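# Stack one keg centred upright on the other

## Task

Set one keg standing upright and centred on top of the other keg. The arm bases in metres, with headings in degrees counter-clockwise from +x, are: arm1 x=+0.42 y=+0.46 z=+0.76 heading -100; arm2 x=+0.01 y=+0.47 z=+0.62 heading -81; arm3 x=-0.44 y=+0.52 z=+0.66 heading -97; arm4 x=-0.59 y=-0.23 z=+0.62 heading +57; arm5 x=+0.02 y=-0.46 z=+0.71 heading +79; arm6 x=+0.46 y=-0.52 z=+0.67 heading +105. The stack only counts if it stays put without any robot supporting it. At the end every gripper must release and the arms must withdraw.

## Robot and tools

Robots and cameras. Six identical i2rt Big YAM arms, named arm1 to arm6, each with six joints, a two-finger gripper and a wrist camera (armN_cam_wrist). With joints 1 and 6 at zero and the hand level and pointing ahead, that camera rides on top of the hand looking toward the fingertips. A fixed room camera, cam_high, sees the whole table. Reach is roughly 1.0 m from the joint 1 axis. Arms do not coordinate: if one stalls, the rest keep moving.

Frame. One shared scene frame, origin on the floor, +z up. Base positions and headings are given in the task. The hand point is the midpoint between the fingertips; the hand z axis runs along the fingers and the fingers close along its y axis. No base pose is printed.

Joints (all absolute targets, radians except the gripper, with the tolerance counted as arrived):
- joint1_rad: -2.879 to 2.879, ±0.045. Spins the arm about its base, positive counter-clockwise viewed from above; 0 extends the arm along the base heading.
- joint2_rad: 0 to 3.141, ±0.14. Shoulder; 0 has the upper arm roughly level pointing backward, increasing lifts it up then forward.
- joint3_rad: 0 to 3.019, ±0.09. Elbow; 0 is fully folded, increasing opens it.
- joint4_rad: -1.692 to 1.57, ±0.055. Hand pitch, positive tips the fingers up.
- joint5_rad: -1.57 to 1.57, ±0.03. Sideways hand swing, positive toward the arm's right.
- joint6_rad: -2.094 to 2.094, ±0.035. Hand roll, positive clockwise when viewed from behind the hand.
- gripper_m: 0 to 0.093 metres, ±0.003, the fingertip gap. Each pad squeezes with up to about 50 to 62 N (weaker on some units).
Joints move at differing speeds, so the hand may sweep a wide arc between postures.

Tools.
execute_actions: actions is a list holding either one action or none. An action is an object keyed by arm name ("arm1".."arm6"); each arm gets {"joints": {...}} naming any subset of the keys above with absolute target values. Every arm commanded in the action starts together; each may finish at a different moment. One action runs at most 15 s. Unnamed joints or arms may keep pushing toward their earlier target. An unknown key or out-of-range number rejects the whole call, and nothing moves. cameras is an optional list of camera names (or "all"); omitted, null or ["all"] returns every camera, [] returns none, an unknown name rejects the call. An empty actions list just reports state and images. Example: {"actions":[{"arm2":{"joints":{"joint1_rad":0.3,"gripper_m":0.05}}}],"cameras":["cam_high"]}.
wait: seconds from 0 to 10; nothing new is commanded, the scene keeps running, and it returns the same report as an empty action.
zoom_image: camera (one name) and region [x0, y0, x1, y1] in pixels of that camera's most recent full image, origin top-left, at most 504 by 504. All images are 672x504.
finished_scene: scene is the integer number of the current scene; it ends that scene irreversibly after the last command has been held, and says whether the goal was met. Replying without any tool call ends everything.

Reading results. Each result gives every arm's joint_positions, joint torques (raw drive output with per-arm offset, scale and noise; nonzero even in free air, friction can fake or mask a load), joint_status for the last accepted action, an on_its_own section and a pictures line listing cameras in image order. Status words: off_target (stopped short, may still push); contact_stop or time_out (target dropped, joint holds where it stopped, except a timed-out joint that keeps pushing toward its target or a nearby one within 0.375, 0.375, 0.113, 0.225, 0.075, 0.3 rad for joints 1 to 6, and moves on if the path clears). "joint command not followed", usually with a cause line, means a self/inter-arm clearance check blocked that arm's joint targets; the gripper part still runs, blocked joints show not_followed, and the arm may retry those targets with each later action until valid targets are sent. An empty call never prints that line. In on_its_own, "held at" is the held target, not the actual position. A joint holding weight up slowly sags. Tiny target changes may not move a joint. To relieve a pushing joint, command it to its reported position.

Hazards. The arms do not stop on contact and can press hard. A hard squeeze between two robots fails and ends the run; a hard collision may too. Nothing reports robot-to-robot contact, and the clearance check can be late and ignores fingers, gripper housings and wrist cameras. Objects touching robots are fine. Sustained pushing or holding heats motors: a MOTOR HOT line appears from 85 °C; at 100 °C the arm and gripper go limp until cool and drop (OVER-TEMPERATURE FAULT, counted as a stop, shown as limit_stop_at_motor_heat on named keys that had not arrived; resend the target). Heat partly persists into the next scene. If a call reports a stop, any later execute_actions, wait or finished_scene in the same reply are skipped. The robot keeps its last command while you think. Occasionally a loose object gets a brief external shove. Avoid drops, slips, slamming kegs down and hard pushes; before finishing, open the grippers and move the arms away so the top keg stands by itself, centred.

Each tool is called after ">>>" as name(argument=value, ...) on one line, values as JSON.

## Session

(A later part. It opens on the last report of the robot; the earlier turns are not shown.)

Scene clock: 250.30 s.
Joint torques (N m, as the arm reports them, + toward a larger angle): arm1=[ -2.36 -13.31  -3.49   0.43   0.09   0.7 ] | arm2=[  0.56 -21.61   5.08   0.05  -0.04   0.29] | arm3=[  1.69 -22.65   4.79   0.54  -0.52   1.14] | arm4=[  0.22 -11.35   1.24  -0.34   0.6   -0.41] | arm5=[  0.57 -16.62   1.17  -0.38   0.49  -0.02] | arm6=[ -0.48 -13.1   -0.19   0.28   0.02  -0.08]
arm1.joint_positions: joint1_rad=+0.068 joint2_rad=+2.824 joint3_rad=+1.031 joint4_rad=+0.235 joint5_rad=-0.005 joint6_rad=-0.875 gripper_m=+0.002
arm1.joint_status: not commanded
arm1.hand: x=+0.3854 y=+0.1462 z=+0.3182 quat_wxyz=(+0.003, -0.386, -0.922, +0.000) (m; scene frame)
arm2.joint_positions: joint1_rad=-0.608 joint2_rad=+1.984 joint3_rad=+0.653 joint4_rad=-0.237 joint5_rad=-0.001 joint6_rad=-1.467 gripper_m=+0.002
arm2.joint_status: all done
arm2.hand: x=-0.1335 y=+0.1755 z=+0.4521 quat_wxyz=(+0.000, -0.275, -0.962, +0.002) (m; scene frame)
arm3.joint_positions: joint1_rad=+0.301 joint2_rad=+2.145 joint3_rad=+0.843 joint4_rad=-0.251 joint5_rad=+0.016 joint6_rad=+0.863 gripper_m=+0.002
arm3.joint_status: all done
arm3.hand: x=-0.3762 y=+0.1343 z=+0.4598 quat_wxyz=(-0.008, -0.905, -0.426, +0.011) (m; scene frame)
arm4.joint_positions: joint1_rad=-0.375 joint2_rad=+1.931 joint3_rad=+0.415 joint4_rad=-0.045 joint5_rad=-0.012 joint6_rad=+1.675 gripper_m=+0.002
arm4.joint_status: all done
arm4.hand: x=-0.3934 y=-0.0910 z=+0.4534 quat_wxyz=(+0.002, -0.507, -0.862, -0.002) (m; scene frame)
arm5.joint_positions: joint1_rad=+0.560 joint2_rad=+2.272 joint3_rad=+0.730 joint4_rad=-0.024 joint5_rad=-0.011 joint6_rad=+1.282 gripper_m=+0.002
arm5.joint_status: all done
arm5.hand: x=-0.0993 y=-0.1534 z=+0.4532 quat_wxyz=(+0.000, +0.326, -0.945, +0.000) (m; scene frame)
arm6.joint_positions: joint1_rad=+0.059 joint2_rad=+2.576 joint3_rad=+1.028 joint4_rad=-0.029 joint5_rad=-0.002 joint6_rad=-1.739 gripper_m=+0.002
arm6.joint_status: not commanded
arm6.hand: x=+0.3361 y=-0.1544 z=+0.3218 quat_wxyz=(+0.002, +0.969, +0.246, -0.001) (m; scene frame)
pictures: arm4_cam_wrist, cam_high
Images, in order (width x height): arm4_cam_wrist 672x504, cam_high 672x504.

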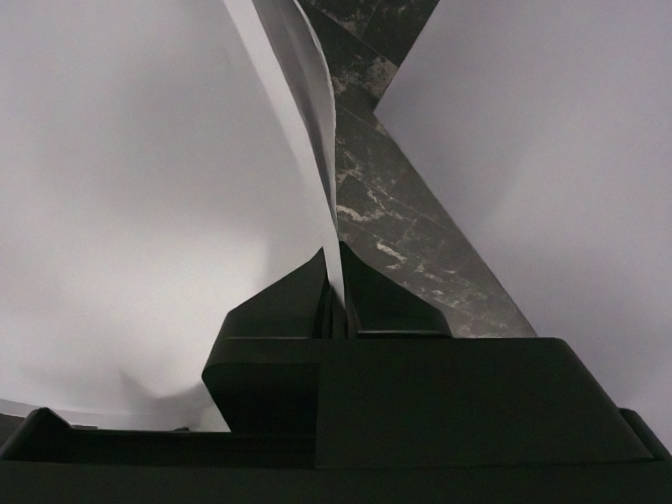

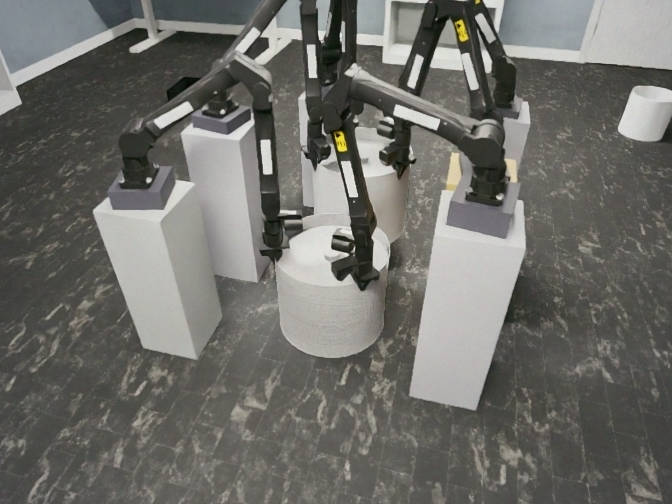

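Works.

>>> execute_actions(actions=[{"arm2":{"joints":{"joint2_rad":1.66,"joint3_rad":0.71,"joint4_rad":-0.47}},"arm3":{"joints":{"joint2_rad":1.845,"joint3_rad":0.855,"joint4_rad":-0.43,"joint6_rad":0.87}},"arm4":{"joints":{"joint2_rad":1.525,"joint3_rad":0.45,"joint4_rad":-0.377}},"arm5":{"joints":{"joint2_rad":1.945,"joint3_rad":0.70,"joint4_rad":-0.21}}}], cameras=[])

>>> execute_actions(actions=[{"arm2":{"joints":{"joint2_rad":1.46,"joint3_rad":0.77,"joint4_rad":-0.71}},"arm3":{"joints":{"joint2_rad":1.65,"joint3_rad":0.885,"joint4_rad":-0.627}},"arm4":{"joints":{"joint2_rad":1.245,"joint3_rad":0.53,"joint4_rad":-0.704}},"arm5":{"joints":{"joint2_rad":1.71,"joint3_rad":0.71,"joint4_rad":-0.42}}}], cameras=[])

>>> execute_actions(actions=[{"arm2":{"joints":{"joint2_rad":1.30,"joint3_rad":0.865,"joint4_rad":-0.94}},"arm3":{"joints":{"joint2_rad":1.49,"joint3_rad":0.95,"joint4_rad":-0.836}},"arm4":{"joints":{"joint2_rad":1.05,"joint3_rad":0.645,"joint4_rad":-0.996}},"arm5":{"joints":{"joint2_rad":1.5,"joint3_rad":0.76,"joint4_rad":-0.66}}}], cameras=[])

>>> execute_actions(actions=[{"arm2":{"joints":{"joint2_rad":1.19,"joint3_rad":0.985,"joint4_rad":-1.165}},"arm3":{"joints":{"joint2_rad":1.37,"joint3_rad":1.045,"joint4_rad":-1.04}},"arm4":{"joints":{"joint2_rad":0.935,"joint3_rad":0.79,"joint4_rad":-1.24}},"arm5":{"joints":{"joint2_rad":1.33,"joint3_rad":0.845,"joint4_rad":-0.89}}}], cameras=["cam_high"])

Scene clock: 267.40 s.
Joint torques (N m, as the arm reports them, + toward a larger angle): arm1=[ -2.35 -13.28  -3.49   0.43   0.1    0.71] | arm2=[ -0.3  -21.06   9.16   0.1   -0.11   0.29] | arm3=[  1.54 -20.79   7.41   0.54  -0.47   0.14] | arm4=[  0.43 -10.22   7.02  -0.28   0.49  -0.41] | arm5=[  1.34 -16.4    3.68  -0.27   0.44   0.  ] | arm6=[ -0.48 -13.11  -0.2    0.29   0.02  -0.08]
arm1.joint_positions: joint1_rad=+0.068 joint2_rad=+2.824 joint3_rad=+1.031 joint4_rad=+0.235 joint5_rad=-0.005 joint6_rad=-0.875 gripper_m=+0.002
arm1.joint_status: not commanded
arm1.hand: x=+0.3854 y=+0.1462 z=+0.3182 quat_wxyz=(+0.003, -0.386, -0.922, +0.000) (m; scene frame)
arm2.joint_positions: joint1_rad=-0.608 joint2_rad=+1.747 joint3_rad=+0.644 joint4_rad=-0.463 joint5_rad=-0.001 joint6_rad=-1.467 gripper_m=+0.002
arm2.joint_status: all done
arm2.hand: x=-0.1340 y=+0.1747 z=+0.5238 quat_wxyz=(+0.000, -0.275, -0.962, +0.004) (m; scene frame)
arm3.joint_positions: joint1_rad=+0.301 joint2_rad=+1.942 joint3_rad=+0.819 joint4_rad=-0.432 joint5_rad=+0.016 joint6_rad=+0.850 gripper_m=+0.002
arm3.joint_status: all done
arm3.hand: x=-0.3759 y=+0.1328 z=+0.5309 quat_wxyz=(-0.008, -0.902, -0.432, +0.011) (m; scene frame)
arm4.joint_positions: joint1_rad=-0.375 joint2_rad=+1.600 joint3_rad=+0.403 joint4_rad=-0.365 joint5_rad=-0.009 joint6_rad=+1.675 gripper_m=+0.002
arm4.joint_status: all done
arm4.hand: x=-0.3925 y=-0.0903 z=+0.5255 quat_wxyz=(+0.001, -0.507, -0.862, -0.002) (m; scene frame)
arm5.joint_positions: joint1_rad=+0.559 joint2_rad=+2.037 joint3_rad=+0.668 joint4_rad=-0.195 joint5_rad=-0.010 joint6_rad=+1.282 gripper_m=+0.002
arm5.joint_status: all done
arm5.hand: x=-0.0997 y=-0.1529 z=+0.5229 quat_wxyz=(-0.001, +0.325, -0.946, +0.000) (m; scene frame)
arm6.joint_positions: joint1_rad=+0.059 joint2_rad=+2.576 joint3_rad=+1.028 joint4_rad=-0.029 joint5_rad=-0.002 joint6_rad=-1.739 gripper_m=+0.002
arm6.joint_status: not commanded
arm6.hand: x=+0.3361 y=-0.1544 z=+0.3218 quat_wxyz=(+0.002, +0.969, +0.246, -0.001) (m; scene frame)
pictures: none
No camera images: the call's "cameras" was empty. Leave "cameras" out to get every camera's image.

Scene clock: 269.53 s.
Joint torques (N m, as the arm reports them, + toward a larger angle): arm1=[ -2.39 -13.3   -3.48   0.44   0.09   0.71] | arm2=[  0.   -17.26  13.83  -0.03  -0.17   0.28] | arm3=[  1.73 -20.31  11.78   0.01  -0.37   0.16] | arm4=[ 0.4  -8.08 13.14 -0.64  0.7  -0.46] | arm5=[  1.88 -14.84   6.97  -0.09   0.42   0.06] | arm6=[ -0.49 -13.12  -0.19   0.28   0.01  -0.08]
arm1.joint_positions: joint1_rad=+0.068 joint2_rad=+2.824 joint3_rad=+1.031 joint4_rad=+0.235 joint5_rad=-0.005 joint6_rad=-0.875 gripper_m=+0.002
arm1.joint_status: not commanded
arm1.hand: x=+0.3854 y=+0.1462 z=+0.3182 quat_wxyz=(+0.003, -0.386, -0.922, +0.000) (m; scene frame)
arm2.joint_positions: joint1_rad=-0.609 joint2_rad=+1.528 joint3_rad=+0.665 joint4_rad=-0.694 joint5_rad=+0.001 joint6_rad=-1.467 gripper_m=+0.002
arm2.joint_status: joint3_rad time_out (moved +0.021 of +0.126); the others done
arm2.on_its_own: joint3_rad reads +0.665 and still pushes toward +0.770 since a time_out
arm2.hand: x=-0.1330 y=+0.1779 z=+0.5948 quat_wxyz=(+0.002, -0.275, -0.961, +0.008) (m; scene frame)
arm3.joint_positions: joint1_rad=+0.301 joint2_rad=+1.750 joint3_rad=+0.821 joint4_rad=-0.618 joint5_rad=+0.013 joint6_rad=+0.848 gripper_m=+0.002
arm3.joint_status: all done
arm3.hand: x=-0.3756 y=+0.1347 z=+0.6014 quat_wxyz=(-0.011, -0.901, -0.433, +0.010) (m; scene frame)
arm4.joint_positions: joint1_rad=-0.375 joint2_rad=+1.308 joint3_rad=+0.443 joint4_rad=-0.678 joint5_rad=-0.014 joint6_rad=+1.680 gripper_m=+0.002
arm4.joint_status: all done
arm4.hand: x=-0.3920 y=-0.0885 z=+0.5972 quat_wxyz=(-0.001, -0.509, -0.861, -0.011) (m; scene frame)
arm5.joint_positions: joint1_rad=+0.553 joint2_rad=+1.805 joint3_rad=+0.654 joint4_rad=-0.410 joint5_rad=-0.009 joint6_rad=+1.276 gripper_m=+0.002
arm5.joint_status: all done
arm5.hand: x=-0.0996 y=-0.1492 z=+0.5932 quat_wxyz=(-0.001, +0.326, -0.946, -0.002) (m; scene frame)
arm6.joint_positions: joint1_rad=+0.059 joint2_rad=+2.576 joint3_rad=+1.028 joint4_rad=-0.029 joint5_rad=-0.002 joint6_rad=-1.739 gripper_m=+0.002
arm6.joint_status: not commanded
arm6.hand: x=+0.3361 y=-0.1544 z=+0.3218 quat_wxyz=(+0.002, +0.969, +0.246, -0.001) (m; scene frame)
pictures: none
No camera images: the call's "cameras" was empty. Leave "cameras" out to get every camera's image.

not run: a stop came earlier in this reply.

not run: a stop came earlier in this reply.

>>> execute_actions(actions=[{"arm2":{"joints":{"joint2_rad":1.31,"joint3_rad":0.875,"joint4_rad":-0.95}},"arm3":{"joints":{"joint2_rad":1.49,"joint3_rad":0.97,"joint4_rad":-0.85}},"arm4":{"joints":{"joint2_rad":1.05,"joint3_rad":0.655,"joint4_rad":-1.01}},"arm5":{"joints":{"joint2_rad":1.49,"joint3_rad":0.77,"joint4_rad":-0.67}}}], cameras=[])

Scene clock: 288.03 s.
Joint torques (N m, as the arm reports them, + toward a larger angle): arm1=[ -2.35 -13.32  -3.51   0.44   0.09   0.71] | arm2=[  0.51 -15.05  15.55  -0.19   0.06   0.27] | arm3=[  2.07 -20.15  15.53  -0.34  -0.4    0.18] | arm4=[ 0.25 -6.4  17.1  -0.62  0.37 -0.48] | arm5=[  1.85 -13.85  11.66  -0.96   0.5    0.02] | arm6=[ -0.48 -13.09  -0.19   0.28   0.02  -0.08]
arm1.joint_positions: joint1_rad=+0.068 joint2_rad=+2.824 joint3_rad=+1.031 joint4_rad=+0.235 joint5_rad=-0.005 joint6_rad=-0.875 gripper_m=+0.002
arm1.joint_status: not commanded
arm1.hand: x=+0.3854 y=+0.1462 z=+0.3182 quat_wxyz=(+0.003, -0.386, -0.922, +0.000) (m; scene frame)
arm2.joint_positions: joint1_rad=-0.609 joint2_rad=+1.367 joint3_rad=+0.747 joint4_rad=-0.935 joint5_rad=-0.005 joint6_rad=-1.467 gripper_m=+0.002
arm2.joint_status: joint3_rad time_out (moved +0.082 of +0.210); the others done
arm2.on_its_own: joint3_rad reads +0.747 and still pushes toward +0.860 since a time_out
arm2.hand: x=-0.1326 y=+0.1764 z=+0.6665 quat_wxyz=(-0.001, -0.275, -0.961, +0.009) (m; scene frame)
arm3.joint_positions: joint1_rad=+0.301 joint2_rad=+1.594 joint3_rad=+0.876 joint4_rad=-0.825 joint5_rad=+0.013 joint6_rad=+0.849 gripper_m=+0.002
arm3.joint_status: joint3_rad time_out (moved +0.055 of +0.149); the others done
arm3.on_its_own: joint3_rad reads +0.876 and still pushes toward +0.970 since a time_out
arm3.hand: x=-0.3752 y=+0.1322 z=+0.6728 quat_wxyz=(-0.014, -0.902, -0.432, +0.011) (m; scene frame)
arm4.joint_positions: joint1_rad=-0.375 joint2_rad=+1.102 joint3_rad=+0.542 joint4_rad=-0.986 joint5_rad=-0.006 joint6_rad=+1.682 gripper_m=+0.002
arm4.joint_status: joint3_rad time_out (moved +0.100 of +0.212); the others done
arm4.on_its_own: joint3_rad reads +0.542 and still pushes toward +0.655 since a time_out
arm4.hand: x=-0.3930 y=-0.0903 z=+0.6702 quat_wxyz=(-0.004, -0.509, -0.861, -0.008) (m; scene frame)
arm5.joint_positions: joint1_rad=+0.553 joint2_rad=+1.581 joint3_rad=+0.668 joint4_rad=-0.638 joint5_rad=-0.011 joint6_rad=+1.279 gripper_m=+0.002
arm5.joint_status: joint3_rad time_out (moved +0.014 of +0.116); the others done
arm5.on_its_own: joint3_rad reads +0.668 and still pushes toward +0.770 since a time_out
arm5.hand: x=-0.1000 y=-0.1512 z=+0.6649 quat_wxyz=(+0.000, +0.324, -0.946, -0.006) (m; scene frame)
arm6.joint_positions: joint1_rad=+0.059 joint2_rad=+2.576 joint3_rad=+1.028 joint4_rad=-0.029 joint5_rad=-0.002 joint6_rad=-1.739 gripper_m=+0.002
arm6.joint_status: not commanded
arm6.hand: x=+0.3361 y=-0.1544 z=+0.3218 quat_wxyz=(+0.002, +0.969, +0.246, -0.001) (m; scene frame)
pictures: none
No camera images: the call's "cameras" was empty. Leave "cameras" out to get every camera's image.

>>> execute_actions(actions=[{"arm2":{"joints":{"joint2_rad":1.2,"joint3_rad":0.99,"joint4_rad":-1.17}},"arm3":{"joints":{"joint2_rad":1.37,"joint3_rad":1.07,"joint4_rad":-1.06}},"arm4":{"joints":{"joint2_rad":0.935,"joint3_rad":0.8,"joint4_rad":-1.25}},"arm5":{"joints":{"joint2_rad":1.33,"joint3_rad":0.865,"joint4_rad":-0.9}}}], cameras=["cam_high"])

Scene clock: 303.97 s.
Joint torques (N m, as the arm reports them, + toward a larger angle): arm1=[ -2.35 -13.26  -3.5    0.45   0.09   0.7 ] | arm2=[  0.12 -14.16  16.42  -0.2   -0.04   0.3 ] | arm3=[  0.99 -19.7   17.87  -0.49  -0.44   0.14] | arm4=[ 0.22 -6.14 17.99 -0.51  0.55 -0.49] | arm5=[  1.56 -13.06  13.6   -1.2    0.4    0.01] | arm6=[ -0.46 -13.1   -0.19   0.29   0.01  -0.08]
arm1.joint_positions: joint1_rad=+0.068 joint2_rad=+2.824 joint3_rad=+1.031 joint4_rad=+0.235 joint5_rad=-0.005 joint6_rad=-0.875 gripper_m=+0.002
arm1.joint_status: not commanded
arm1.hand: x=+0.3854 y=+0.1462 z=+0.3182 quat_wxyz=(+0.003, -0.386, -0.922, +0.000) (m; scene frame)
arm2.joint_positions: joint1_rad=-0.609 joint2_rad=+1.257 joint3_rad=+0.854 joint4_rad=-1.151 joint5_rad=-0.003 joint6_rad=-1.466 gripper_m=+0.002
arm2.joint_status: joint3_rad time_out (moved +0.107 of +0.243); the others done
arm2.on_its_own: joint3_rad reads +0.854 and still pushes toward +0.967 since a time_out
arm2.hand: x=-0.1322 y=+0.1781 z=+0.7351 quat_wxyz=(+0.000, -0.276, -0.961, +0.010) (m; scene frame)
arm3.joint_positions: joint1_rad=+0.301 joint2_rad=+1.476 joint3_rad=+0.961 joint4_rad=-1.029 joint5_rad=+0.013 joint6_rad=+0.850 gripper_m=+0.002
arm3.joint_status: joint3_rad time_out (moved +0.085 of +0.194); the others done
arm3.on_its_own: joint3_rad reads +0.961 and still pushes toward +1.070 since a time_out
arm3.hand: x=-0.3752 y=+0.1331 z=+0.7424 quat_wxyz=(-0.013, -0.902, -0.432, +0.011) (m; scene frame)
arm4.joint_positions: joint1_rad=-0.375 joint2_rad=+0.991 joint3_rad=+0.674 joint4_rad=-1.229 joint5_rad=-0.010 joint6_rad=+1.683 gripper_m=+0.002
arm4.joint_status: joint3_rad time_out (moved +0.132 of +0.258); the others done
arm4.on_its_own: joint3_rad reads +0.674 and still pushes toward +0.787 since a time_out
arm4.hand: x=-0.3940 y=-0.0896 z=+0.7398 quat_wxyz=(-0.002, -0.510, -0.860, -0.010) (m; scene frame)
arm5.joint_positions: joint1_rad=+0.553 joint2_rad=+1.419 joint3_rad=+0.734 joint4_rad=-0.864 joint5_rad=-0.008 joint6_rad=+1.280 gripper_m=+0.002
arm5.joint_status: joint3_rad time_out (moved +0.066 of +0.197); the others done
arm5.on_its_own: joint3_rad reads +0.734 and still pushes toward +0.846 since a time_out
arm5.hand: x=-0.1009 y=-0.1497 z=+0.7323 quat_wxyz=(-0.001, +0.324, -0.946, -0.008) (m; scene frame)
arm6.joint_positions: joint1_rad=+0.059 joint2_rad=+2.576 joint3_rad=+1.028 joint4_rad=-0.029 joint5_rad=-0.002 joint6_rad=-1.739 gripper_m=+0.002
arm6.joint_status: not commanded
arm6.hand: x=+0.3361 y=-0.1544 z=+0.3218 quat_wxyz=(+0.002, +0.969, +0.246, -0.001) (m; scene frame)
pictures: cam_high
Images, in order (width x height): cam_high 672x504.

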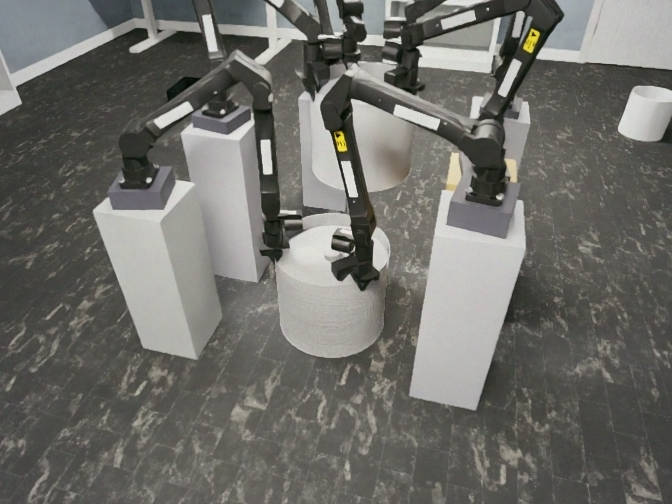

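>>> execute_actions(actions=[{"arm1":{"joints":{"joint1_rad":-0.33,"joint2_rad":2.81,"joint3_rad":1.13,"joint4_rad":0.14,"joint6_rad":-1.22}},"arm6":{"joints":{"joint1_rad":0.37,"joint2_rad":2.58,"joint3_rad":1.21,"joint4_rad":-0.15,"joint6_rad":-1.48}}}], cameras=["cam_high"])

Scene clock: 310.37 s.
Joint torques (N m, as the arm reports them, + toward a larger angle): arm1=[ -1.55 -14.83  -0.82   0.65   0.51   0.62] | arm2=[ -0.87 -14.77  16.35  -0.27  -0.03   0.26] | arm3=[  1.37 -19.97  17.91  -0.5   -0.4    0.17] | arm4=[ 0.11 -6.12 17.97 -0.49  0.56 -0.48] | arm5=[  1.72 -13.11  13.61  -1.18   0.4    0.02] | arm6=[ -1.25 -15.85   2.16   0.4   -0.5   -0.42]
arm1.joint_positions: joint1_rad=-0.334 joint2_rad=+2.810 joint3_rad=+1.122 joint4_rad=+0.131 joint5_rad=-0.018 joint6_rad=-1.276 gripper_m=+0.001
arm1.joint_status: joint6_rad off_target (ended at -1.276, target -1.220); the others done
arm1.hand: x=+0.2455 y=+0.1485 z=+0.3180 quat_wxyz=(-0.001, -0.387, -0.922, +0.003) (m; scene frame)
arm2.joint_positions: joint1_rad=-0.609 joint2_rad=+1.257 joint3_rad=+0.854 joint4_rad=-1.151 joint5_rad=-0.003 joint6_rad=-1.466 gripper_m=+0.002
arm2.joint_status: not commanded
arm2.on_its_own: joint3_rad reads +0.854 and still pushes toward +0.967 since a time_out
arm2.hand: x=-0.1322 y=+0.1781 z=+0.7351 quat_wxyz=(+0.000, -0.276, -0.961, +0.010) (m; scene frame)
arm3.joint_positions: joint1_rad=+0.301 joint2_rad=+1.476 joint3_rad=+0.961 joint4_rad=-1.029 joint5_rad=+0.013 joint6_rad=+0.850 gripper_m=+0.002
arm3.joint_status: not commanded
arm3.on_its_own: joint3_rad reads +0.961 and still pushes toward +1.070 since a time_out
arm3.hand: x=-0.3752 y=+0.1331 z=+0.7424 quat_wxyz=(-0.013, -0.902, -0.432, +0.011) (m; scene frame)
arm4.joint_positions: joint1_rad=-0.375 joint2_rad=+0.991 joint3_rad=+0.674 joint4_rad=-1.229 joint5_rad=-0.010 joint6_rad=+1.683 gripper_m=+0.002
arm4.joint_status: not commanded
arm4.on_its_own: joint3_rad reads +0.674 and still pushes toward +0.787 since a time_out
arm4.hand: x=-0.3940 y=-0.0896 z=+0.7398 quat_wxyz=(-0.002, -0.510, -0.860, -0.010) (m; scene frame)
arm5.joint_positions: joint1_rad=+0.553 joint2_rad=+1.419 joint3_rad=+0.734 joint4_rad=-0.864 joint5_rad=-0.008 joint6_rad=+1.280 gripper_m=+0.002
arm5.joint_status: not commanded
arm5.on_its_own: joint3_rad reads +0.734 and still pushes toward +0.846 since a time_out
arm5.hand: x=-0.1009 y=-0.1497 z=+0.7323 quat_wxyz=(-0.001, +0.324, -0.946, -0.008) (m; scene frame)
arm6.joint_positions: joint1_rad=+0.372 joint2_rad=+2.585 joint3_rad=+1.202 joint4_rad=-0.148 joint5_rad=+0.010 joint6_rad=-1.409 gripper_m=+0.001
arm6.joint_status: joint6_rad off_target (ended at -1.409, target -1.480); the others done
arm6.hand: x=+0.1864 y=-0.1484 z=+0.3257 quat_wxyz=(-0.022, +0.971, +0.237, -0.003) (m; scene frame)
pictures: cam_high
Images, in order (width x height): cam_high 672x504.

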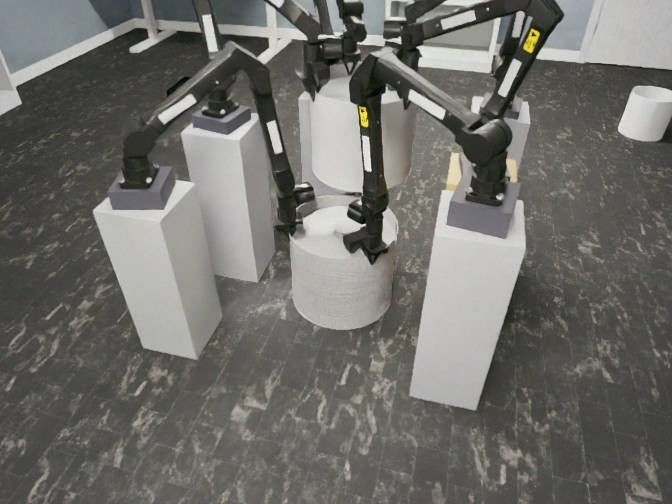

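>>> execute_actions(actions=[{"arm1":{"joints":{"joint1_rad":-0.56,"joint2_rad":2.805,"joint3_rad":1.29,"joint4_rad":-0.046,"joint6_rad":-1.5}},"arm6":{"joints":{"joint1_rad":0.53,"joint2_rad":2.635,"joint3_rad":1.435,"joint4_rad":-0.352,"joint6_rad":-1.26}}}], cameras=[])

>>> execute_actions(actions=[{"arm1":{"joints":{"gripper_m":0.093}},"arm6":{"joints":{"gripper_m":0.093}}}], cameras=["arm1_cam_wrist","arm6_cam_wrist"])

>>> execute_actions(actions=[{"arm1":{"joints":{"joint2_rad":2.70,"joint3_rad":1.21,"joint4_rad":-0.08}},"arm6":{"joints":{"joint2_rad":2.54,"joint3_rad":1.375,"joint4_rad":-0.395}}}], cameras=[])

>>> execute_actions(actions=[{"arm1":{"joints":{"joint2_rad":2.58,"joint3_rad":1.13,"joint4_rad":-0.12}},"arm6":{"joints":{"joint2_rad":2.43,"joint3_rad":1.315,"joint4_rad":-0.45}}}], cameras=["arm1_cam_wrist","arm6_cam_wrist","cam_high"])

Scene clock: 323.13 s.
Joint torques (N m, as the arm reports them, + toward a larger angle): arm1=[ -3.48 -16.24   2.66  -0.15   0.8    0.01] | arm2=[ -0.06 -14.86  16.28  -0.37  -0.02   0.28] | arm3=[  1.04 -20.1   18.16  -0.36  -0.4    0.17] | arm4=[ 0.2  -6.14 18.02 -0.45  0.54 -0.5 ] | arm5=[  1.78 -13.09  13.64  -1.18   0.41   0.02] | arm6=[  0.89 -16.41   5.04  -0.14  -1.52   0.19]
arm1.joint_positions: joint1_rad=-0.537 joint2_rad=+2.804 joint3_rad=+1.258 joint4_rad=-0.040 joint5_rad=-0.026 joint6_rad=-1.497 gripper_m=+0.001
arm1.joint_status: all done
arm1.hand: x=+0.1563 y=+0.1529 z=+0.3186 quat_wxyz=(-0.008, -0.379, -0.926, -0.009) (m; scene frame)
arm2.joint_positions: joint1_rad=-0.609 joint2_rad=+1.257 joint3_rad=+0.854 joint4_rad=-1.151 joint5_rad=-0.003 joint6_rad=-1.466 gripper_m=+0.002
arm2.joint_status: not commanded
arm2.on_its_own: joint3_rad reads +0.854 and still pushes toward +0.967 since a time_out
arm2.hand: x=-0.1322 y=+0.1781 z=+0.7351 quat_wxyz=(+0.000, -0.276, -0.961, +0.010) (m; scene frame)
arm3.joint_positions: joint1_rad=+0.301 joint2_rad=+1.476 joint3_rad=+0.961 joint4_rad=-1.029 joint5_rad=+0.013 joint6_rad=+0.850 gripper_m=+0.002
arm3.joint_status: not commanded
arm3.on_its_own: joint3_rad reads +0.961 and still pushes toward +1.070 since a time_out
arm3.hand: x=-0.3752 y=+0.1331 z=+0.7424 quat_wxyz=(-0.013, -0.902, -0.432, +0.011) (m; scene frame)
arm4.joint_positions: joint1_rad=-0.375 joint2_rad=+0.991 joint3_rad=+0.674 joint4_rad=-1.229 joint5_rad=-0.010 joint6_rad=+1.683 gripper_m=+0.002
arm4.joint_status: not commanded
arm4.on_its_own: joint3_rad reads +0.674 and still pushes toward +0.787 since a time_out
arm4.hand: x=-0.3940 y=-0.0896 z=+0.7398 quat_wxyz=(-0.002, -0.510, -0.860, -0.010) (m; scene frame)
arm5.joint_positions: joint1_rad=+0.553 joint2_rad=+1.419 joint3_rad=+0.734 joint4_rad=-0.864 joint5_rad=-0.008 joint6_rad=+1.280 gripper_m=+0.002
arm5.joint_status: not commanded
arm5.on_its_own: joint3_rad reads +0.734 and still pushes toward +0.846 since a time_out
arm5.hand: x=-0.1009 y=-0.1497 z=+0.7323 quat_wxyz=(-0.001, +0.324, -0.946, -0.008) (m; scene frame)
arm6.joint_positions: joint1_rad=+0.509 joint2_rad=+2.625 joint3_rad=+1.409 joint4_rad=-0.339 joint5_rad=+0.034 joint6_rad=-1.260 gripper_m=+0.001
arm6.joint_status: all done
arm6.hand: x=+0.0984 y=-0.1432 z=+0.3282 quat_wxyz=(-0.017, +0.973, +0.232, +0.011) (m; scene frame)
pictures: none
No camera images: the call's "cameras" was empty. Leave "cameras" out to get every camera's image.

Scene clock: 323.83 s.
Joint torques (N m, as the arm reports them, + toward a larger angle): arm1=[ -2.47 -16.96   0.47   0.01   0.     0.01] | arm2=[ -0.56 -13.77  16.37  -0.1    0.01   0.28] | arm3=[  1.63 -20.09  17.93  -0.57  -0.44   0.17] | arm4=[ 0.29 -6.13 18.02 -0.53  0.54 -0.5 ] | arm5=[  1.59 -12.96  13.63  -1.2    0.41   0.01] | arm6=[ -0.25 -16.39   4.58  -0.13  -0.21   0.19]
arm1.joint_positions: joint1_rad=-0.551 joint2_rad=+2.804 joint3_rad=+1.289 joint4_rad=-0.042 joint5_rad=-0.003 joint6_rad=-1.497 gripper_m=+0.093
arm1.joint_status: all done
arm1.hand: x=+0.1363 y=+0.1451 z=+0.3191 quat_wxyz=(+0.008, -0.385, -0.923, +0.002) (m; scene frame)
arm2.joint_positions: joint1_rad=-0.609 joint2_rad=+1.257 joint3_rad=+0.854 joint4_rad=-1.151 joint5_rad=-0.003 joint6_rad=-1.466 gripper_m=+0.002
arm2.joint_status: not commanded
arm2.on_its_own: joint3_rad reads +0.854 and still pushes toward +0.967 since a time_out
arm2.hand: x=-0.1322 y=+0.1781 z=+0.7351 quat_wxyz=(+0.000, -0.276, -0.961, +0.010) (m; scene frame)
arm3.joint_positions: joint1_rad=+0.301 joint2_rad=+1.476 joint3_rad=+0.961 joint4_rad=-1.029 joint5_rad=+0.013 joint6_rad=+0.850 gripper_m=+0.002
arm3.joint_status: not commanded
arm3.on_its_own: joint3_rad reads +0.961 and still pushes toward +1.070 since a time_out
arm3.hand: x=-0.3752 y=+0.1331 z=+0.7424 quat_wxyz=(-0.013, -0.902, -0.432, +0.011) (m; scene frame)
arm4.joint_positions: joint1_rad=-0.375 joint2_rad=+0.991 joint3_rad=+0.674 joint4_rad=-1.229 joint5_rad=-0.010 joint6_rad=+1.683 gripper_m=+0.002
arm4.joint_status: not commanded
arm4.on_its_own: joint3_rad reads +0.674 and still pushes toward +0.787 since a time_out
arm4.hand: x=-0.3940 y=-0.0896 z=+0.7398 quat_wxyz=(-0.002, -0.510, -0.860, -0.010) (m; scene frame)
arm5.joint_positions: joint1_rad=+0.553 joint2_rad=+1.419 joint3_rad=+0.734 joint4_rad=-0.864 joint5_rad=-0.008 joint6_rad=+1.280 gripper_m=+0.002
arm5.joint_status: not commanded
arm5.on_its_own: joint3_rad reads +0.734 and still pushes toward +0.846 since a time_out
arm5.hand: x=-0.1009 y=-0.1497 z=+0.7323 quat_wxyz=(-0.001, +0.324, -0.946, -0.008) (m; scene frame)
arm6.joint_positions: joint1_rad=+0.523 joint2_rad=+2.625 joint3_rad=+1.414 joint4_rad=-0.339 joint5_rad=+0.004 joint6_rad=-1.260 gripper_m=+0.093
arm6.joint_status: all done
arm6.hand: x=+0.0875 y=-0.1502 z=+0.3287 quat_wxyz=(-0.011, +0.971, +0.239, -0.004) (m; scene frame)
pictures: arm1_cam_wrist, arm6_cam_wrist
Images, in order (width x height): arm1_cam_wrist 672x504, arm6_cam_wrist 672x504.

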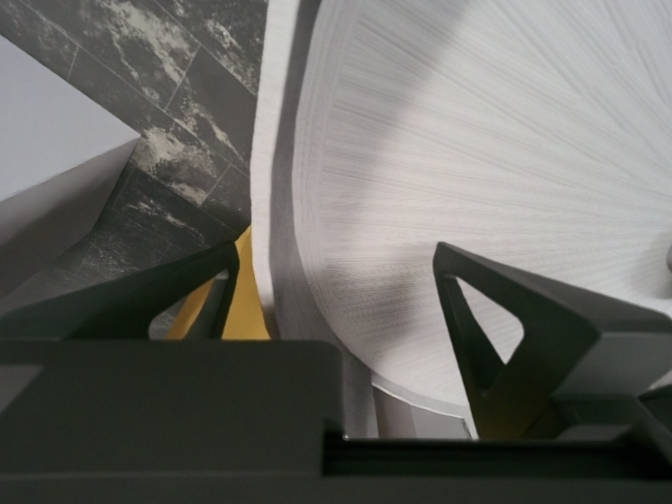

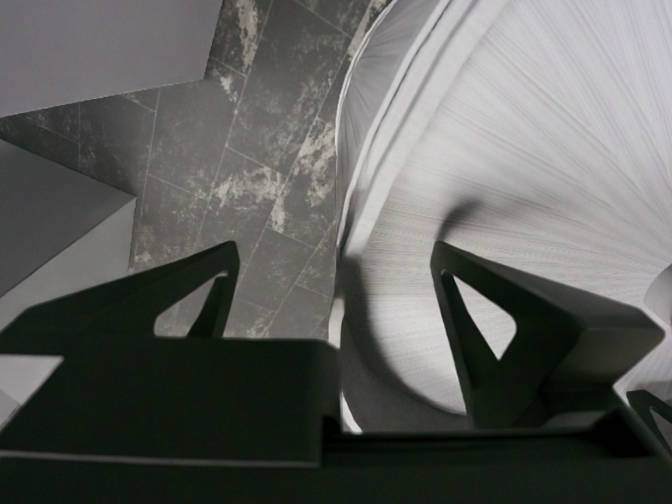

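Scene clock: 324.73 s.
Joint torques (N m, as the arm reports them, + toward a larger angle): arm1=[ -2.49 -15.62   0.59   0.03   0.     0.01] | arm2=[ -0.42 -13.19  16.48  -0.27  -0.07   0.26] | arm3=[  2.12 -20.26  17.99  -0.58  -0.4    0.2 ] | arm4=[ 0.28 -6.03 17.98 -0.47  0.55 -0.5 ] | arm5=[  1.8  -13.02  13.59  -1.14   0.41   0.02] | arm6=[ -0.55 -19.87   3.5   -0.18  -0.22   0.19]
arm1.joint_positions: joint1_rad=-0.551 joint2_rad=+2.690 joint3_rad=+1.211 joint4_rad=-0.076 joint5_rad=-0.003 joint6_rad=-1.497 gripper_m=+0.093
arm1.joint_status: all done
arm1.hand: x=+0.1335 y=+0.1408 z=+0.3630 quat_wxyz=(+0.008, -0.385, -0.923, +0.003) (m; scene frame)
arm2.joint_positions: joint1_rad=-0.609 joint2_rad=+1.257 joint3_rad=+0.854 joint4_rad=-1.151 joint5_rad=-0.003 joint6_rad=-1.466 gripper_m=+0.002
arm2.joint_status: not commanded
arm2.on_its_own: joint3_rad reads +0.854 and still pushes toward +0.967 since a time_out
arm2.hand: x=-0.1322 y=+0.1781 z=+0.7351 quat_wxyz=(+0.000, -0.276, -0.961, +0.010) (m; scene frame)
arm3.joint_positions: joint1_rad=+0.301 joint2_rad=+1.476 joint3_rad=+0.961 joint4_rad=-1.029 joint5_rad=+0.013 joint6_rad=+0.850 gripper_m=+0.002
arm3.joint_status: not commanded
arm3.on_its_own: joint3_rad reads +0.961 and still pushes toward +1.070 since a time_out
arm3.hand: x=-0.3752 y=+0.1331 z=+0.7424 quat_wxyz=(-0.013, -0.902, -0.432, +0.011) (m; scene frame)
arm4.joint_positions: joint1_rad=-0.375 joint2_rad=+0.991 joint3_rad=+0.674 joint4_rad=-1.229 joint5_rad=-0.010 joint6_rad=+1.683 gripper_m=+0.002
arm4.joint_status: not commanded
arm4.on_its_own: joint3_rad reads +0.674 and still pushes toward +0.787 since a time_out
arm4.hand: x=-0.3940 y=-0.0896 z=+0.7398 quat_wxyz=(-0.002, -0.510, -0.860, -0.010) (m; scene frame)
arm5.joint_positions: joint1_rad=+0.553 joint2_rad=+1.419 joint3_rad=+0.734 joint4_rad=-0.864 joint5_rad=-0.008 joint6_rad=+1.280 gripper_m=+0.002
arm5.joint_status: not commanded
arm5.on_its_own: joint3_rad reads +0.734 and still pushes toward +0.846 since a time_out
arm5.hand: x=-0.1009 y=-0.1497 z=+0.7323 quat_wxyz=(-0.001, +0.324, -0.946, -0.008) (m; scene frame)
arm6.joint_positions: joint1_rad=+0.523 joint2_rad=+2.571 joint3_rad=+1.367 joint4_rad=-0.381 joint5_rad=+0.004 joint6_rad=-1.260 gripper_m=+0.093
arm6.joint_status: all done
arm6.hand: x=+0.0973 y=-0.1599 z=+0.3490 quat_wxyz=(+0.004, +0.971, +0.239, +0.006) (m; scene frame)
pictures: none
No camera images: the call's "cameras" was empty. Leave "cameras" out to get every camera's image.

Scene clock: 325.73 s.
Joint torques (N m, as the arm reports them, + toward a larger angle): arm1=[ -2.55 -14.98   1.32   0.07   0.     0.01] | arm2=[ -0.46 -14.78  16.45  -0.06  -0.01   0.25] | arm3=[  1.39 -20.21  18.08  -0.6   -0.41   0.14] | arm4=[ 0.42 -6.05 18.02 -0.47  0.54 -0.49] | arm5=[  1.51 -13.12  13.61  -1.17   0.39   0.02] | arm6=[ -0.6  -18.02   4.47  -0.37  -0.22   0.19]
arm1.joint_positions: joint1_rad=-0.551 joint2_rad=+2.569 joint3_rad=+1.130 joint4_rad=-0.117 joint5_rad=-0.003 joint6_rad=-1.497 gripper_m=+0.093
arm1.joint_status: all done
arm1.hand: x=+0.1342 y=+0.1405 z=+0.4086 quat_wxyz=(+0.008, -0.385, -0.923, +0.002) (m; scene frame)
arm2.joint_positions: joint1_rad=-0.609 joint2_rad=+1.257 joint3_rad=+0.854 joint4_rad=-1.151 joint5_rad=-0.003 joint6_rad=-1.466 gripper_m=+0.002
arm2.joint_status: not commanded
arm2.on_its_own: joint3_rad reads +0.854 and still pushes toward +0.967 since a time_out
arm2.hand: x=-0.1322 y=+0.1781 z=+0.7351 quat_wxyz=(+0.000, -0.276, -0.961, +0.010) (m; scene frame)
arm3.joint_positions: joint1_rad=+0.301 joint2_rad=+1.476 joint3_rad=+0.961 joint4_rad=-1.029 joint5_rad=+0.013 joint6_rad=+0.850 gripper_m=+0.002
arm3.joint_status: not commanded
arm3.on_its_own: joint3_rad reads +0.961 and still pushes toward +1.070 since a time_out
arm3.hand: x=-0.3752 y=+0.1331 z=+0.7424 quat_wxyz=(-0.013, -0.902, -0.432, +0.011) (m; scene frame)
arm4.joint_positions: joint1_rad=-0.375 joint2_rad=+0.991 joint3_rad=+0.674 joint4_rad=-1.229 joint5_rad=-0.010 joint6_rad=+1.683 gripper_m=+0.002
arm4.joint_status: not commanded
arm4.on_its_own: joint3_rad reads +0.674 and still pushes toward +0.787 since a time_out
arm4.hand: x=-0.3940 y=-0.0896 z=+0.7398 quat_wxyz=(-0.002, -0.510, -0.860, -0.010) (m; scene frame)
arm5.joint_positions: joint1_rad=+0.553 joint2_rad=+1.419 joint3_rad=+0.734 joint4_rad=-0.864 joint5_rad=-0.008 joint6_rad=+1.280 gripper_m=+0.002
arm5.joint_status: not commanded
arm5.on_its_own: joint3_rad reads +0.734 and still pushes toward +0.846 since a time_out
arm5.hand: x=-0.1009 y=-0.1497 z=+0.7323 quat_wxyz=(-0.001, +0.324, -0.946, -0.008) (m; scene frame)
arm6.joint_positions: joint1_rad=+0.523 joint2_rad=+2.448 joint3_rad=+1.304 joint4_rad=-0.437 joint5_rad=+0.004 joint6_rad=-1.260 gripper_m=+0.093
arm6.joint_status: all done
arm6.hand: x=+0.0960 y=-0.1588 z=+0.4006 quat_wxyz=(+0.002, +0.971, +0.239, +0.004) (m; scene frame)
pictures: arm1_cam_wrist, arm6_cam_wrist, cam_high
Images, in order (width x height): arm1_cam_wrist 672x504, arm6_cam_wrist 672x504, cam_high 672x504.

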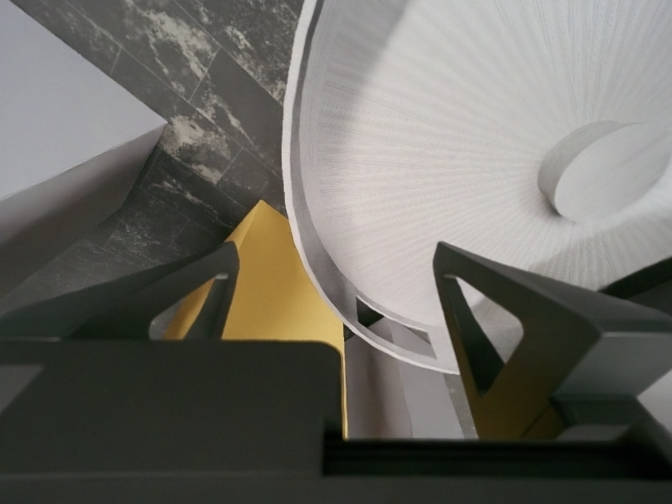

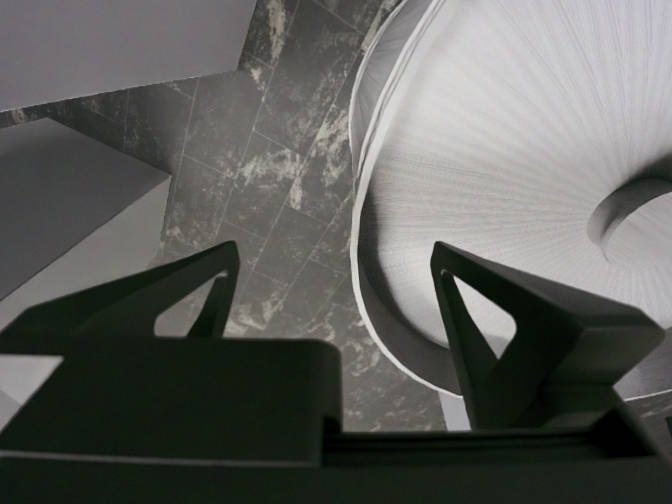

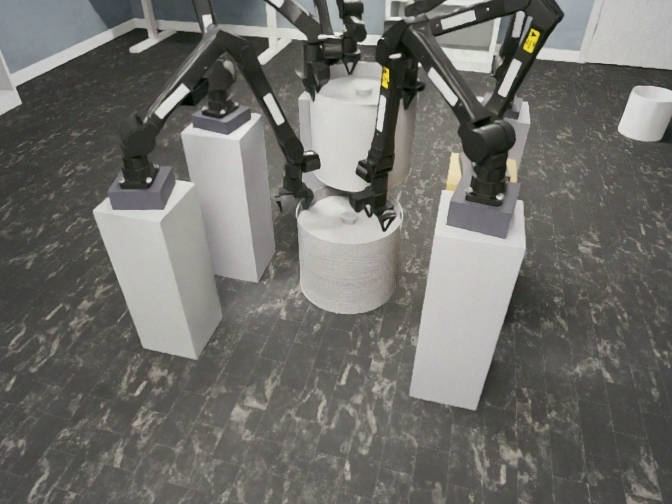

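>>> execute_actions(actions=[{"arm1":{"joints":{"joint1_rad":1.4,"joint2_rad":2.4}}}], cameras=[])

>>> execute_actions(actions=[{"arm6":{"joints":{"joint1_rad":-0.2,"joint2_rad":2.35,"joint6_rad":1.63}},"arm2":{"joints":{"joint1_rad":-0.25,"joint2_rad":1.1,"joint3_rad":0.85,"joint4_rad":-1.14,"joint6_rad":-1.12}},"arm3":{"joints":{"joint1_rad":0.59,"joint2_rad":1.445,"joint3_rad":1.125,"joint4_rad":-1.03,"joint6_rad":1.13}},"arm4":{"joints":{"joint1_rad":-0.545,"joint2_rad":1.245,"joint3_rad":0.995,"joint4_rad":-1.113,"joint6_rad":1.52}},"arm5":{"joints":{"joint1_rad":0.2,"joint2_rad":1.335,"joint3_rad":0.805,"joint4_rad":-0.85,"joint6_rad":0.933}}}], cameras=["cam_high"])

Scene clock: 351.37 s.
Joint torques (N m, as the arm reports them, + toward a larger angle): arm1=[ -2.02 -15.71   3.03   0.36  -0.1    0.03] | arm2=[  0.12 -13.93  16.35  -0.16   0.     0.29] | arm3=[  1.9  -19.91  17.94  -0.6   -0.44   0.09] | arm4=[ 0.25 -6.15 18.03 -0.53  0.54 -0.48] | arm5=[  1.59 -13.03  13.63  -1.24   0.4    0.02] | arm6=[ -0.54 -18.16   4.39  -0.19  -0.21   0.19]
arm1.joint_positions: joint1_rad=+1.407 joint2_rad=+2.381 joint3_rad=+1.133 joint4_rad=-0.115 joint5_rad=-0.001 joint6_rad=-1.497 gripper_m=+0.093
arm1.joint_status: all done
arm1.hand: x=+0.9051 y=+0.2970 z=+0.4898 quat_wxyz=(-0.064, +0.548, -0.831, +0.074) (m; scene frame)
arm2.joint_positions: joint1_rad=-0.609 joint2_rad=+1.257 joint3_rad=+0.854 joint4_rad=-1.151 joint5_rad=-0.003 joint6_rad=-1.466 gripper_m=+0.002
arm2.joint_status: not commanded
arm2.on_its_own: joint3_rad reads +0.854 and still pushes toward +0.967 since a time_out
arm2.hand: x=-0.1322 y=+0.1781 z=+0.7351 quat_wxyz=(+0.000, -0.276, -0.961, +0.010) (m; scene frame)
arm3.joint_positions: joint1_rad=+0.301 joint2_rad=+1.476 joint3_rad=+0.961 joint4_rad=-1.029 joint5_rad=+0.013 joint6_rad=+0.850 gripper_m=+0.002
arm3.joint_status: not commanded
arm3.on_its_own: joint3_rad reads +0.961 and still pushes toward +1.070 since a time_out
arm3.hand: x=-0.3752 y=+0.1331 z=+0.7424 quat_wxyz=(-0.013, -0.902, -0.432, +0.011) (m; scene frame)
arm4.joint_positions: joint1_rad=-0.375 joint2_rad=+0.991 joint3_rad=+0.674 joint4_rad=-1.229 joint5_rad=-0.010 joint6_rad=+1.683 gripper_m=+0.002
arm4.joint_status: not commanded
arm4.on_its_own: joint3_rad reads +0.674 and still pushes toward +0.787 since a time_out
arm4.hand: x=-0.3940 y=-0.0896 z=+0.7398 quat_wxyz=(-0.002, -0.510, -0.860, -0.010) (m; scene frame)
arm5.joint_positions: joint1_rad=+0.553 joint2_rad=+1.419 joint3_rad=+0.734 joint4_rad=-0.864 joint5_rad=-0.008 joint6_rad=+1.280 gripper_m=+0.002
arm5.joint_status: not commanded
arm5.on_its_own: joint3_rad reads +0.734 and still pushes toward +0.846 since a time_out
arm5.hand: x=-0.1009 y=-0.1497 z=+0.7323 quat_wxyz=(-0.001, +0.324, -0.946, -0.008) (m; scene frame)
arm6.joint_positions: joint1_rad=+0.523 joint2_rad=+2.448 joint3_rad=+1.304 joint4_rad=-0.437 joint5_rad=+0.004 joint6_rad=-1.260 gripper_m=+0.093
arm6.joint_status: not commanded
arm6.hand: x=+0.0960 y=-0.1588 z=+0.4006 quat_wxyz=(+0.002, +0.971, +0.239, +0.004) (m; scene frame)
pictures: none
No camera images: the call's "cameras" was empty. Leave "cameras" out to get every camera's image.

Scene clock: 354.03 s.
Joint torques (N m, as the arm reports them, + toward a larger angle): arm1=[ -1.99 -15.73   3.04   0.36  -0.09   0.03] | arm2=[  0.03 -12.65  15.35   1.12   0.04  -0.38] | arm3=[  0.68 -20.32  18.02  -0.44  -0.01  -0.26] | arm4=[ -0.09 -11.49  17.59  -0.49   0.39  -0.14] | arm5=[  1.32 -13.46  12.72  -0.31   0.66   0.03] | arm6=[ -0.59 -18.42   4.54  -0.04   0.09   0.35]
arm1.joint_positions: joint1_rad=+1.407 joint2_rad=+2.381 joint3_rad=+1.133 joint4_rad=-0.115 joint5_rad=-0.001 joint6_rad=-1.497 gripper_m=+0.093
arm1.joint_status: not commanded
arm1.hand: x=+0.9051 y=+0.2970 z=+0.4898 quat_wxyz=(-0.064, +0.548, -0.831, +0.074) (m; scene frame)
arm2.joint_positions: joint1_rad=-0.238 joint2_rad=+1.157 joint3_rad=+0.750 joint4_rad=-1.158 joint5_rad=-0.005 joint6_rad=-1.099 gripper_m=+0.002
arm2.joint_status: joint3_rad time_out (moved -0.104 of -0.004); the others done
arm2.on_its_own: joint3_rad reads +0.750 and still pushes toward +0.850 since a time_out
arm2.hand: x=-0.0130 y=+0.1872 z=+0.7264 quat_wxyz=(-0.003, -0.274, -0.962, +0.004) (m; scene frame)
arm3.joint_positions: joint1_rad=+0.590 joint2_rad=+1.549 joint3_rad=+1.002 joint4_rad=-1.005 joint5_rad=+0.002 joint6_rad=+1.146 gripper_m=+0.002
arm3.joint_status: joint3_rad time_out (moved +0.041 of +0.164); the others done
arm3.on_its_own: joint3_rad reads +1.002 and still pushes toward +1.115 since a time_out
arm3.hand: x=-0.2570 y=+0.1507 z=+0.7283 quat_wxyz=(-0.011, -0.903, -0.429, +0.002) (m; scene frame)
arm4.joint_positions: joint1_rad=-0.536 joint2_rad=+1.322 joint3_rad=+0.877 joint4_rad=-1.092 joint5_rad=-0.007 joint6_rad=+1.539 gripper_m=+0.002
arm4.joint_status: joint3_rad time_out (moved +0.202 of +0.321); the others done
arm4.on_its_own: joint3_rad reads +0.877 and still pushes toward +0.989 since a time_out
arm4.hand: x=-0.2775 y=-0.0769 z=+0.7234 quat_wxyz=(-0.008, -0.517, -0.856, -0.012) (m; scene frame)
arm5.joint_positions: joint1_rad=+0.195 joint2_rad=+1.430 joint3_rad=+0.702 joint4_rad=-0.834 joint5_rad=-0.015 joint6_rad=+0.931 gripper_m=+0.002
arm5.joint_status: joint3_rad time_out (moved -0.032 of +0.071); the others done
arm5.on_its_own: joint3_rad reads +0.702 and still pushes toward +0.805 since a time_out
arm5.hand: x=+0.0145 y=-0.1369 z=+0.7211 quat_wxyz=(+0.000, +0.319, -0.948, -0.003) (m; scene frame)
arm6.joint_positions: joint1_rad=-0.205 joint2_rad=+2.368 joint3_rad=+1.313 joint4_rad=-0.437 joint5_rad=+0.001 joint6_rad=+1.614 gripper_m=+0.093
arm6.joint_status: all done
arm6.hand: x=+0.4255 y=+0.0273 z=+0.4431 quat_wxyz=(+0.002, +0.010, -0.999, -0.041) (m; scene frame)
pictures: cam_high
Images, in order (width x height): cam_high 672x504.

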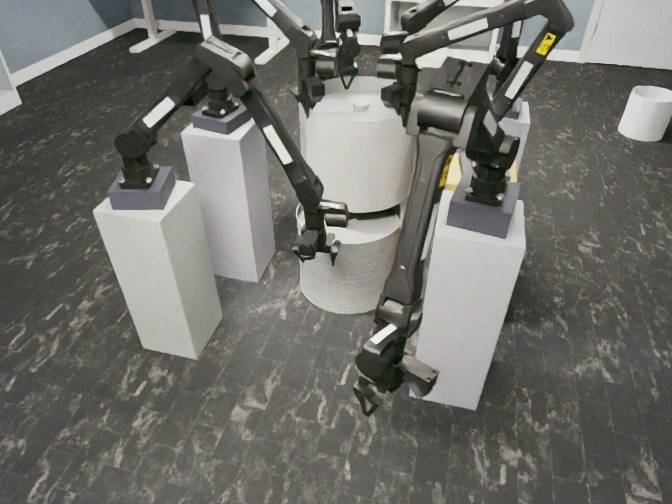

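>>> execute_actions(actions=[{"arm1":{"joints":{"joint1_rad":2.4,"joint2_rad":1.4,"joint3_rad":0.7}},"arm6":{"joints":{"joint1_rad":-0.9,"joint5_rad":-0.5,"joint6_rad":1.57}},"arm2":{"joints":{"joint1_rad":0.15,"joint2_rad":1.11,"joint3_rad":0.825,"joint4_rad":-1.11,"joint6_rad":-0.705}},"arm3":{"joints":{"joint1_rad":0.815,"joint2_rad":1.57,"joint3_rad":1.26,"joint4_rad":-1.04,"joint6_rad":1.363}},"arm4":{"joints":{"joint1_rad":-0.63,"joint2_rad":1.515,"joint3_rad":1.28,"joint4_rad":-1.12,"joint6_rad":1.435}},"arm5":{"joints":{"joint1_rad":-0.125,"joint2_rad":1.42,"joint3_rad":0.87,"joint4_rad":-0.825,"joint6_rad":0.6}}}])

Scene clock: 367.43 s.
Joint torques (N m, as the arm reports them, + toward a larger angle): arm1=[-1.36 -8.73  9.14  1.48 -0.08  0.09] | arm2=[ -0.08 -13.62  15.46   0.55  -0.17  -0.2 ] | arm3=[ -0.09 -22.96  18.15  -0.44  -0.18  -0.17] | arm4=[  0.22 -16.45  17.52  -0.34   0.39  -0.02] | arm5=[  1.52 -15.41  12.96  -1.02   0.89   0.04] | arm6=[ -0.5  -18.42   4.52  -0.05  -0.4    0.05]
arm1.joint_positions: joint1_rad=+2.398 joint2_rad=+1.391 joint3_rad=+0.703 joint4_rad=-0.115 joint5_rad=+0.000 joint6_rad=-1.497 gripper_m=+0.093
arm1.joint_status: all done
arm1.hand: x=+0.8052 y=+0.7571 z=+0.8535 quat_wxyz=(-0.346, +0.816, -0.440, +0.145) (m; scene frame)
arm2.joint_positions: joint1_rad=+0.161 joint2_rad=+1.175 joint3_rad=+0.723 joint4_rad=-1.104 joint5_rad=+0.001 joint6_rad=-0.700 gripper_m=+0.002
arm2.joint_status: joint3_rad time_out (moved -0.027 of +0.075); the others done
arm2.on_its_own: joint3_rad reads +0.723 and still pushes toward +0.825 since a time_out
arm2.hand: x=+0.0985 y=+0.1988 z=+0.7121 quat_wxyz=(-0.003, -0.274, -0.962, +0.007) (m; scene frame)
arm3.joint_positions: joint1_rad=+0.821 joint2_rad=+1.682 joint3_rad=+1.137 joint4_rad=-1.015 joint5_rad=+0.006 joint6_rad=+1.371 gripper_m=+0.002
arm3.joint_status: joint3_rad time_out (moved +0.135 of +0.258); the others done
arm3.on_its_own: joint3_rad reads +1.137 and still pushes toward +1.250 since a time_out
arm3.hand: x=-0.1468 y=+0.1648 z=+0.7175 quat_wxyz=(-0.008, -0.902, -0.432, +0.003) (m; scene frame)
arm4.joint_positions: joint1_rad=-0.625 joint2_rad=+1.611 joint3_rad=+1.162 joint4_rad=-1.103 joint5_rad=-0.007 joint6_rad=+1.442 gripper_m=+0.002
arm4.joint_status: joint3_rad time_out (moved +0.285 of +0.403); the others done
arm4.on_its_own: joint3_rad reads +1.162 and still pushes toward +1.274 since a time_out
arm4.hand: x=-0.1659 y=-0.0678 z=+0.7139 quat_wxyz=(-0.005, -0.514, -0.858, -0.005) (m; scene frame)
arm5.joint_positions: joint1_rad=-0.132 joint2_rad=+1.533 joint3_rad=+0.761 joint4_rad=-0.791 joint5_rad=-0.021 joint6_rad=+0.597 gripper_m=+0.002
arm5.joint_status: joint3_rad time_out (moved +0.060 of +0.168); the others done
arm5.on_its_own: joint3_rad reads +0.761 and still pushes toward +0.870 since a time_out
arm5.hand: x=+0.1263 y=-0.1254 z=+0.7067 quat_wxyz=(+0.001, +0.323, -0.946, -0.006) (m; scene frame)
arm6.joint_positions: joint1_rad=-0.904 joint2_rad=+2.368 joint3_rad=+1.313 joint4_rad=-0.437 joint5_rad=-0.497 joint6_rad=+1.586 gripper_m=+0.093
arm6.joint_status: all done
arm6.hand: x=+0.7185 y=-0.0316 z=+0.4637 quat_wxyz=(+0.223, -0.300, -0.921, -0.112) (m; scene frame)
pictures: arm1_cam_wrist, arm2_cam_wrist, arm3_cam_wrist, arm4_cam_wrist, arm5_cam_wrist, arm6_cam_wrist, cam_high
Images, in order (width x height): arm1_cam_wrist 672x504, arm2_cam_wrist 672x504, arm3_cam_wrist 672x504, arm4_cam_wrist 672x504, arm5_cam_wrist 672x504, arm6_cam_wrist 672x504, cam_high 672x504.

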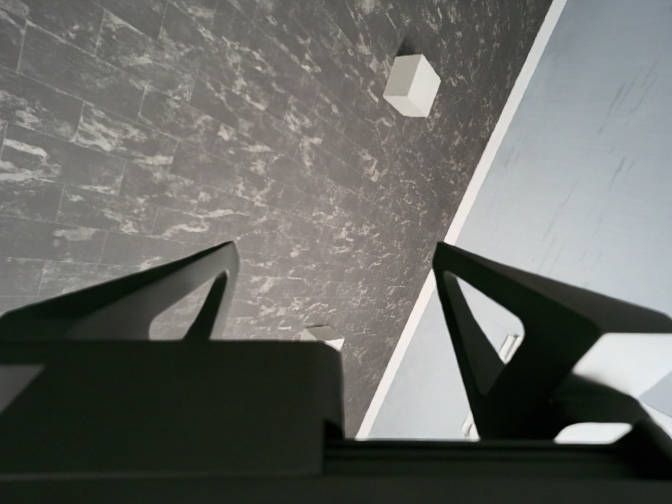

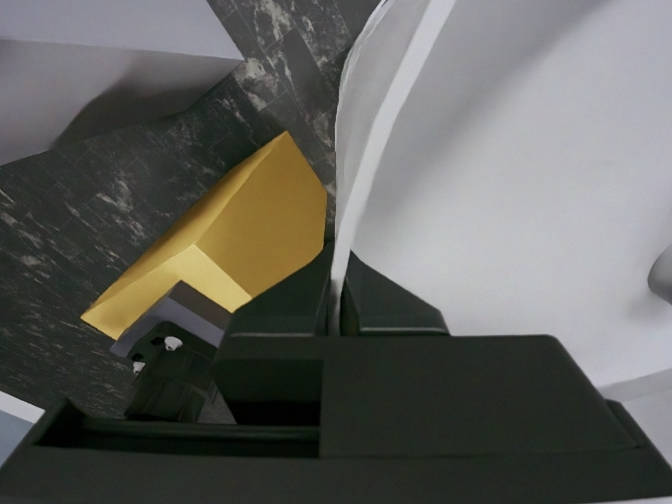

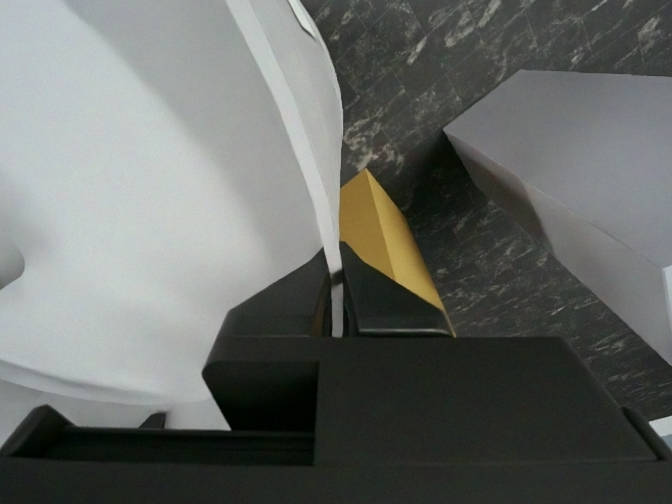

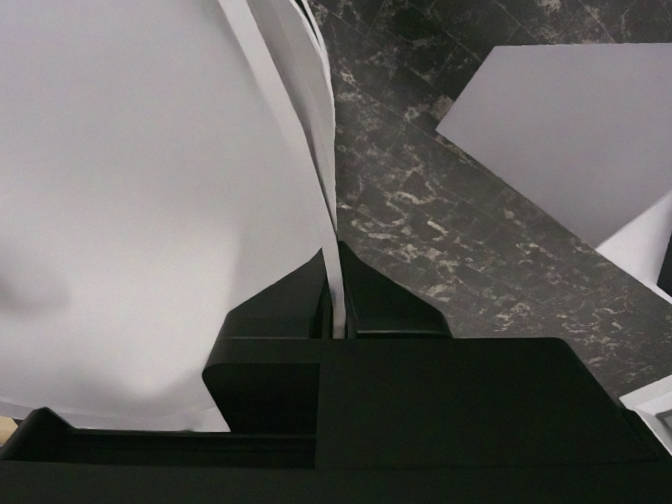

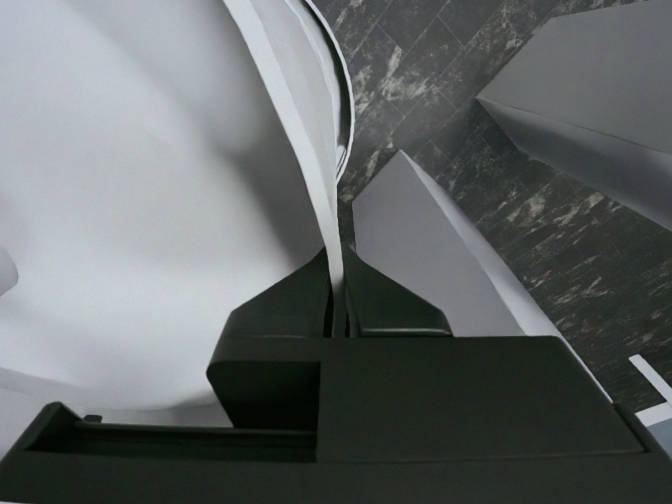

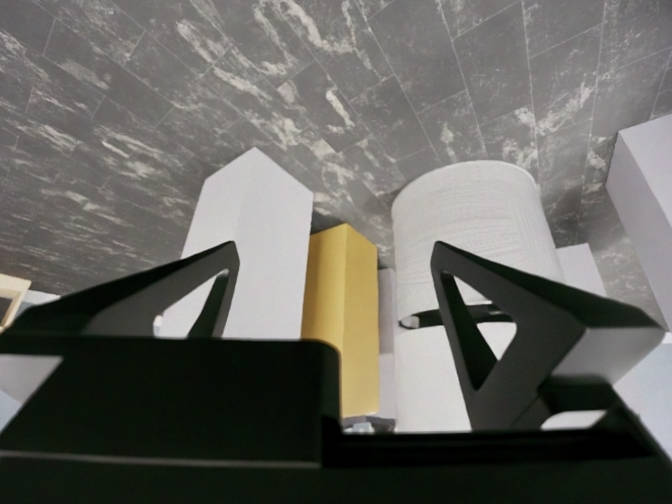

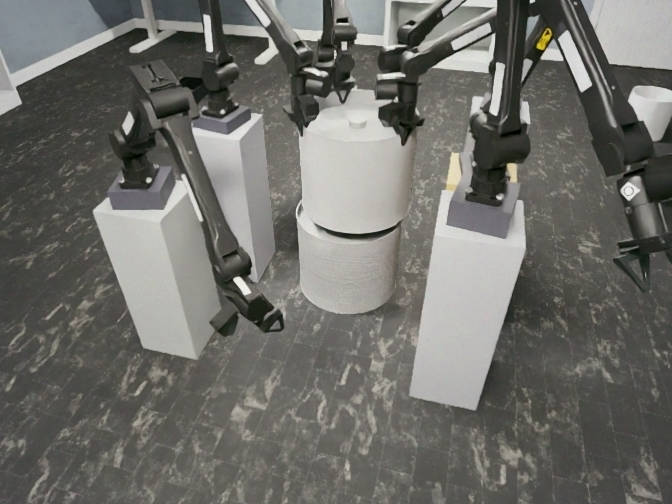

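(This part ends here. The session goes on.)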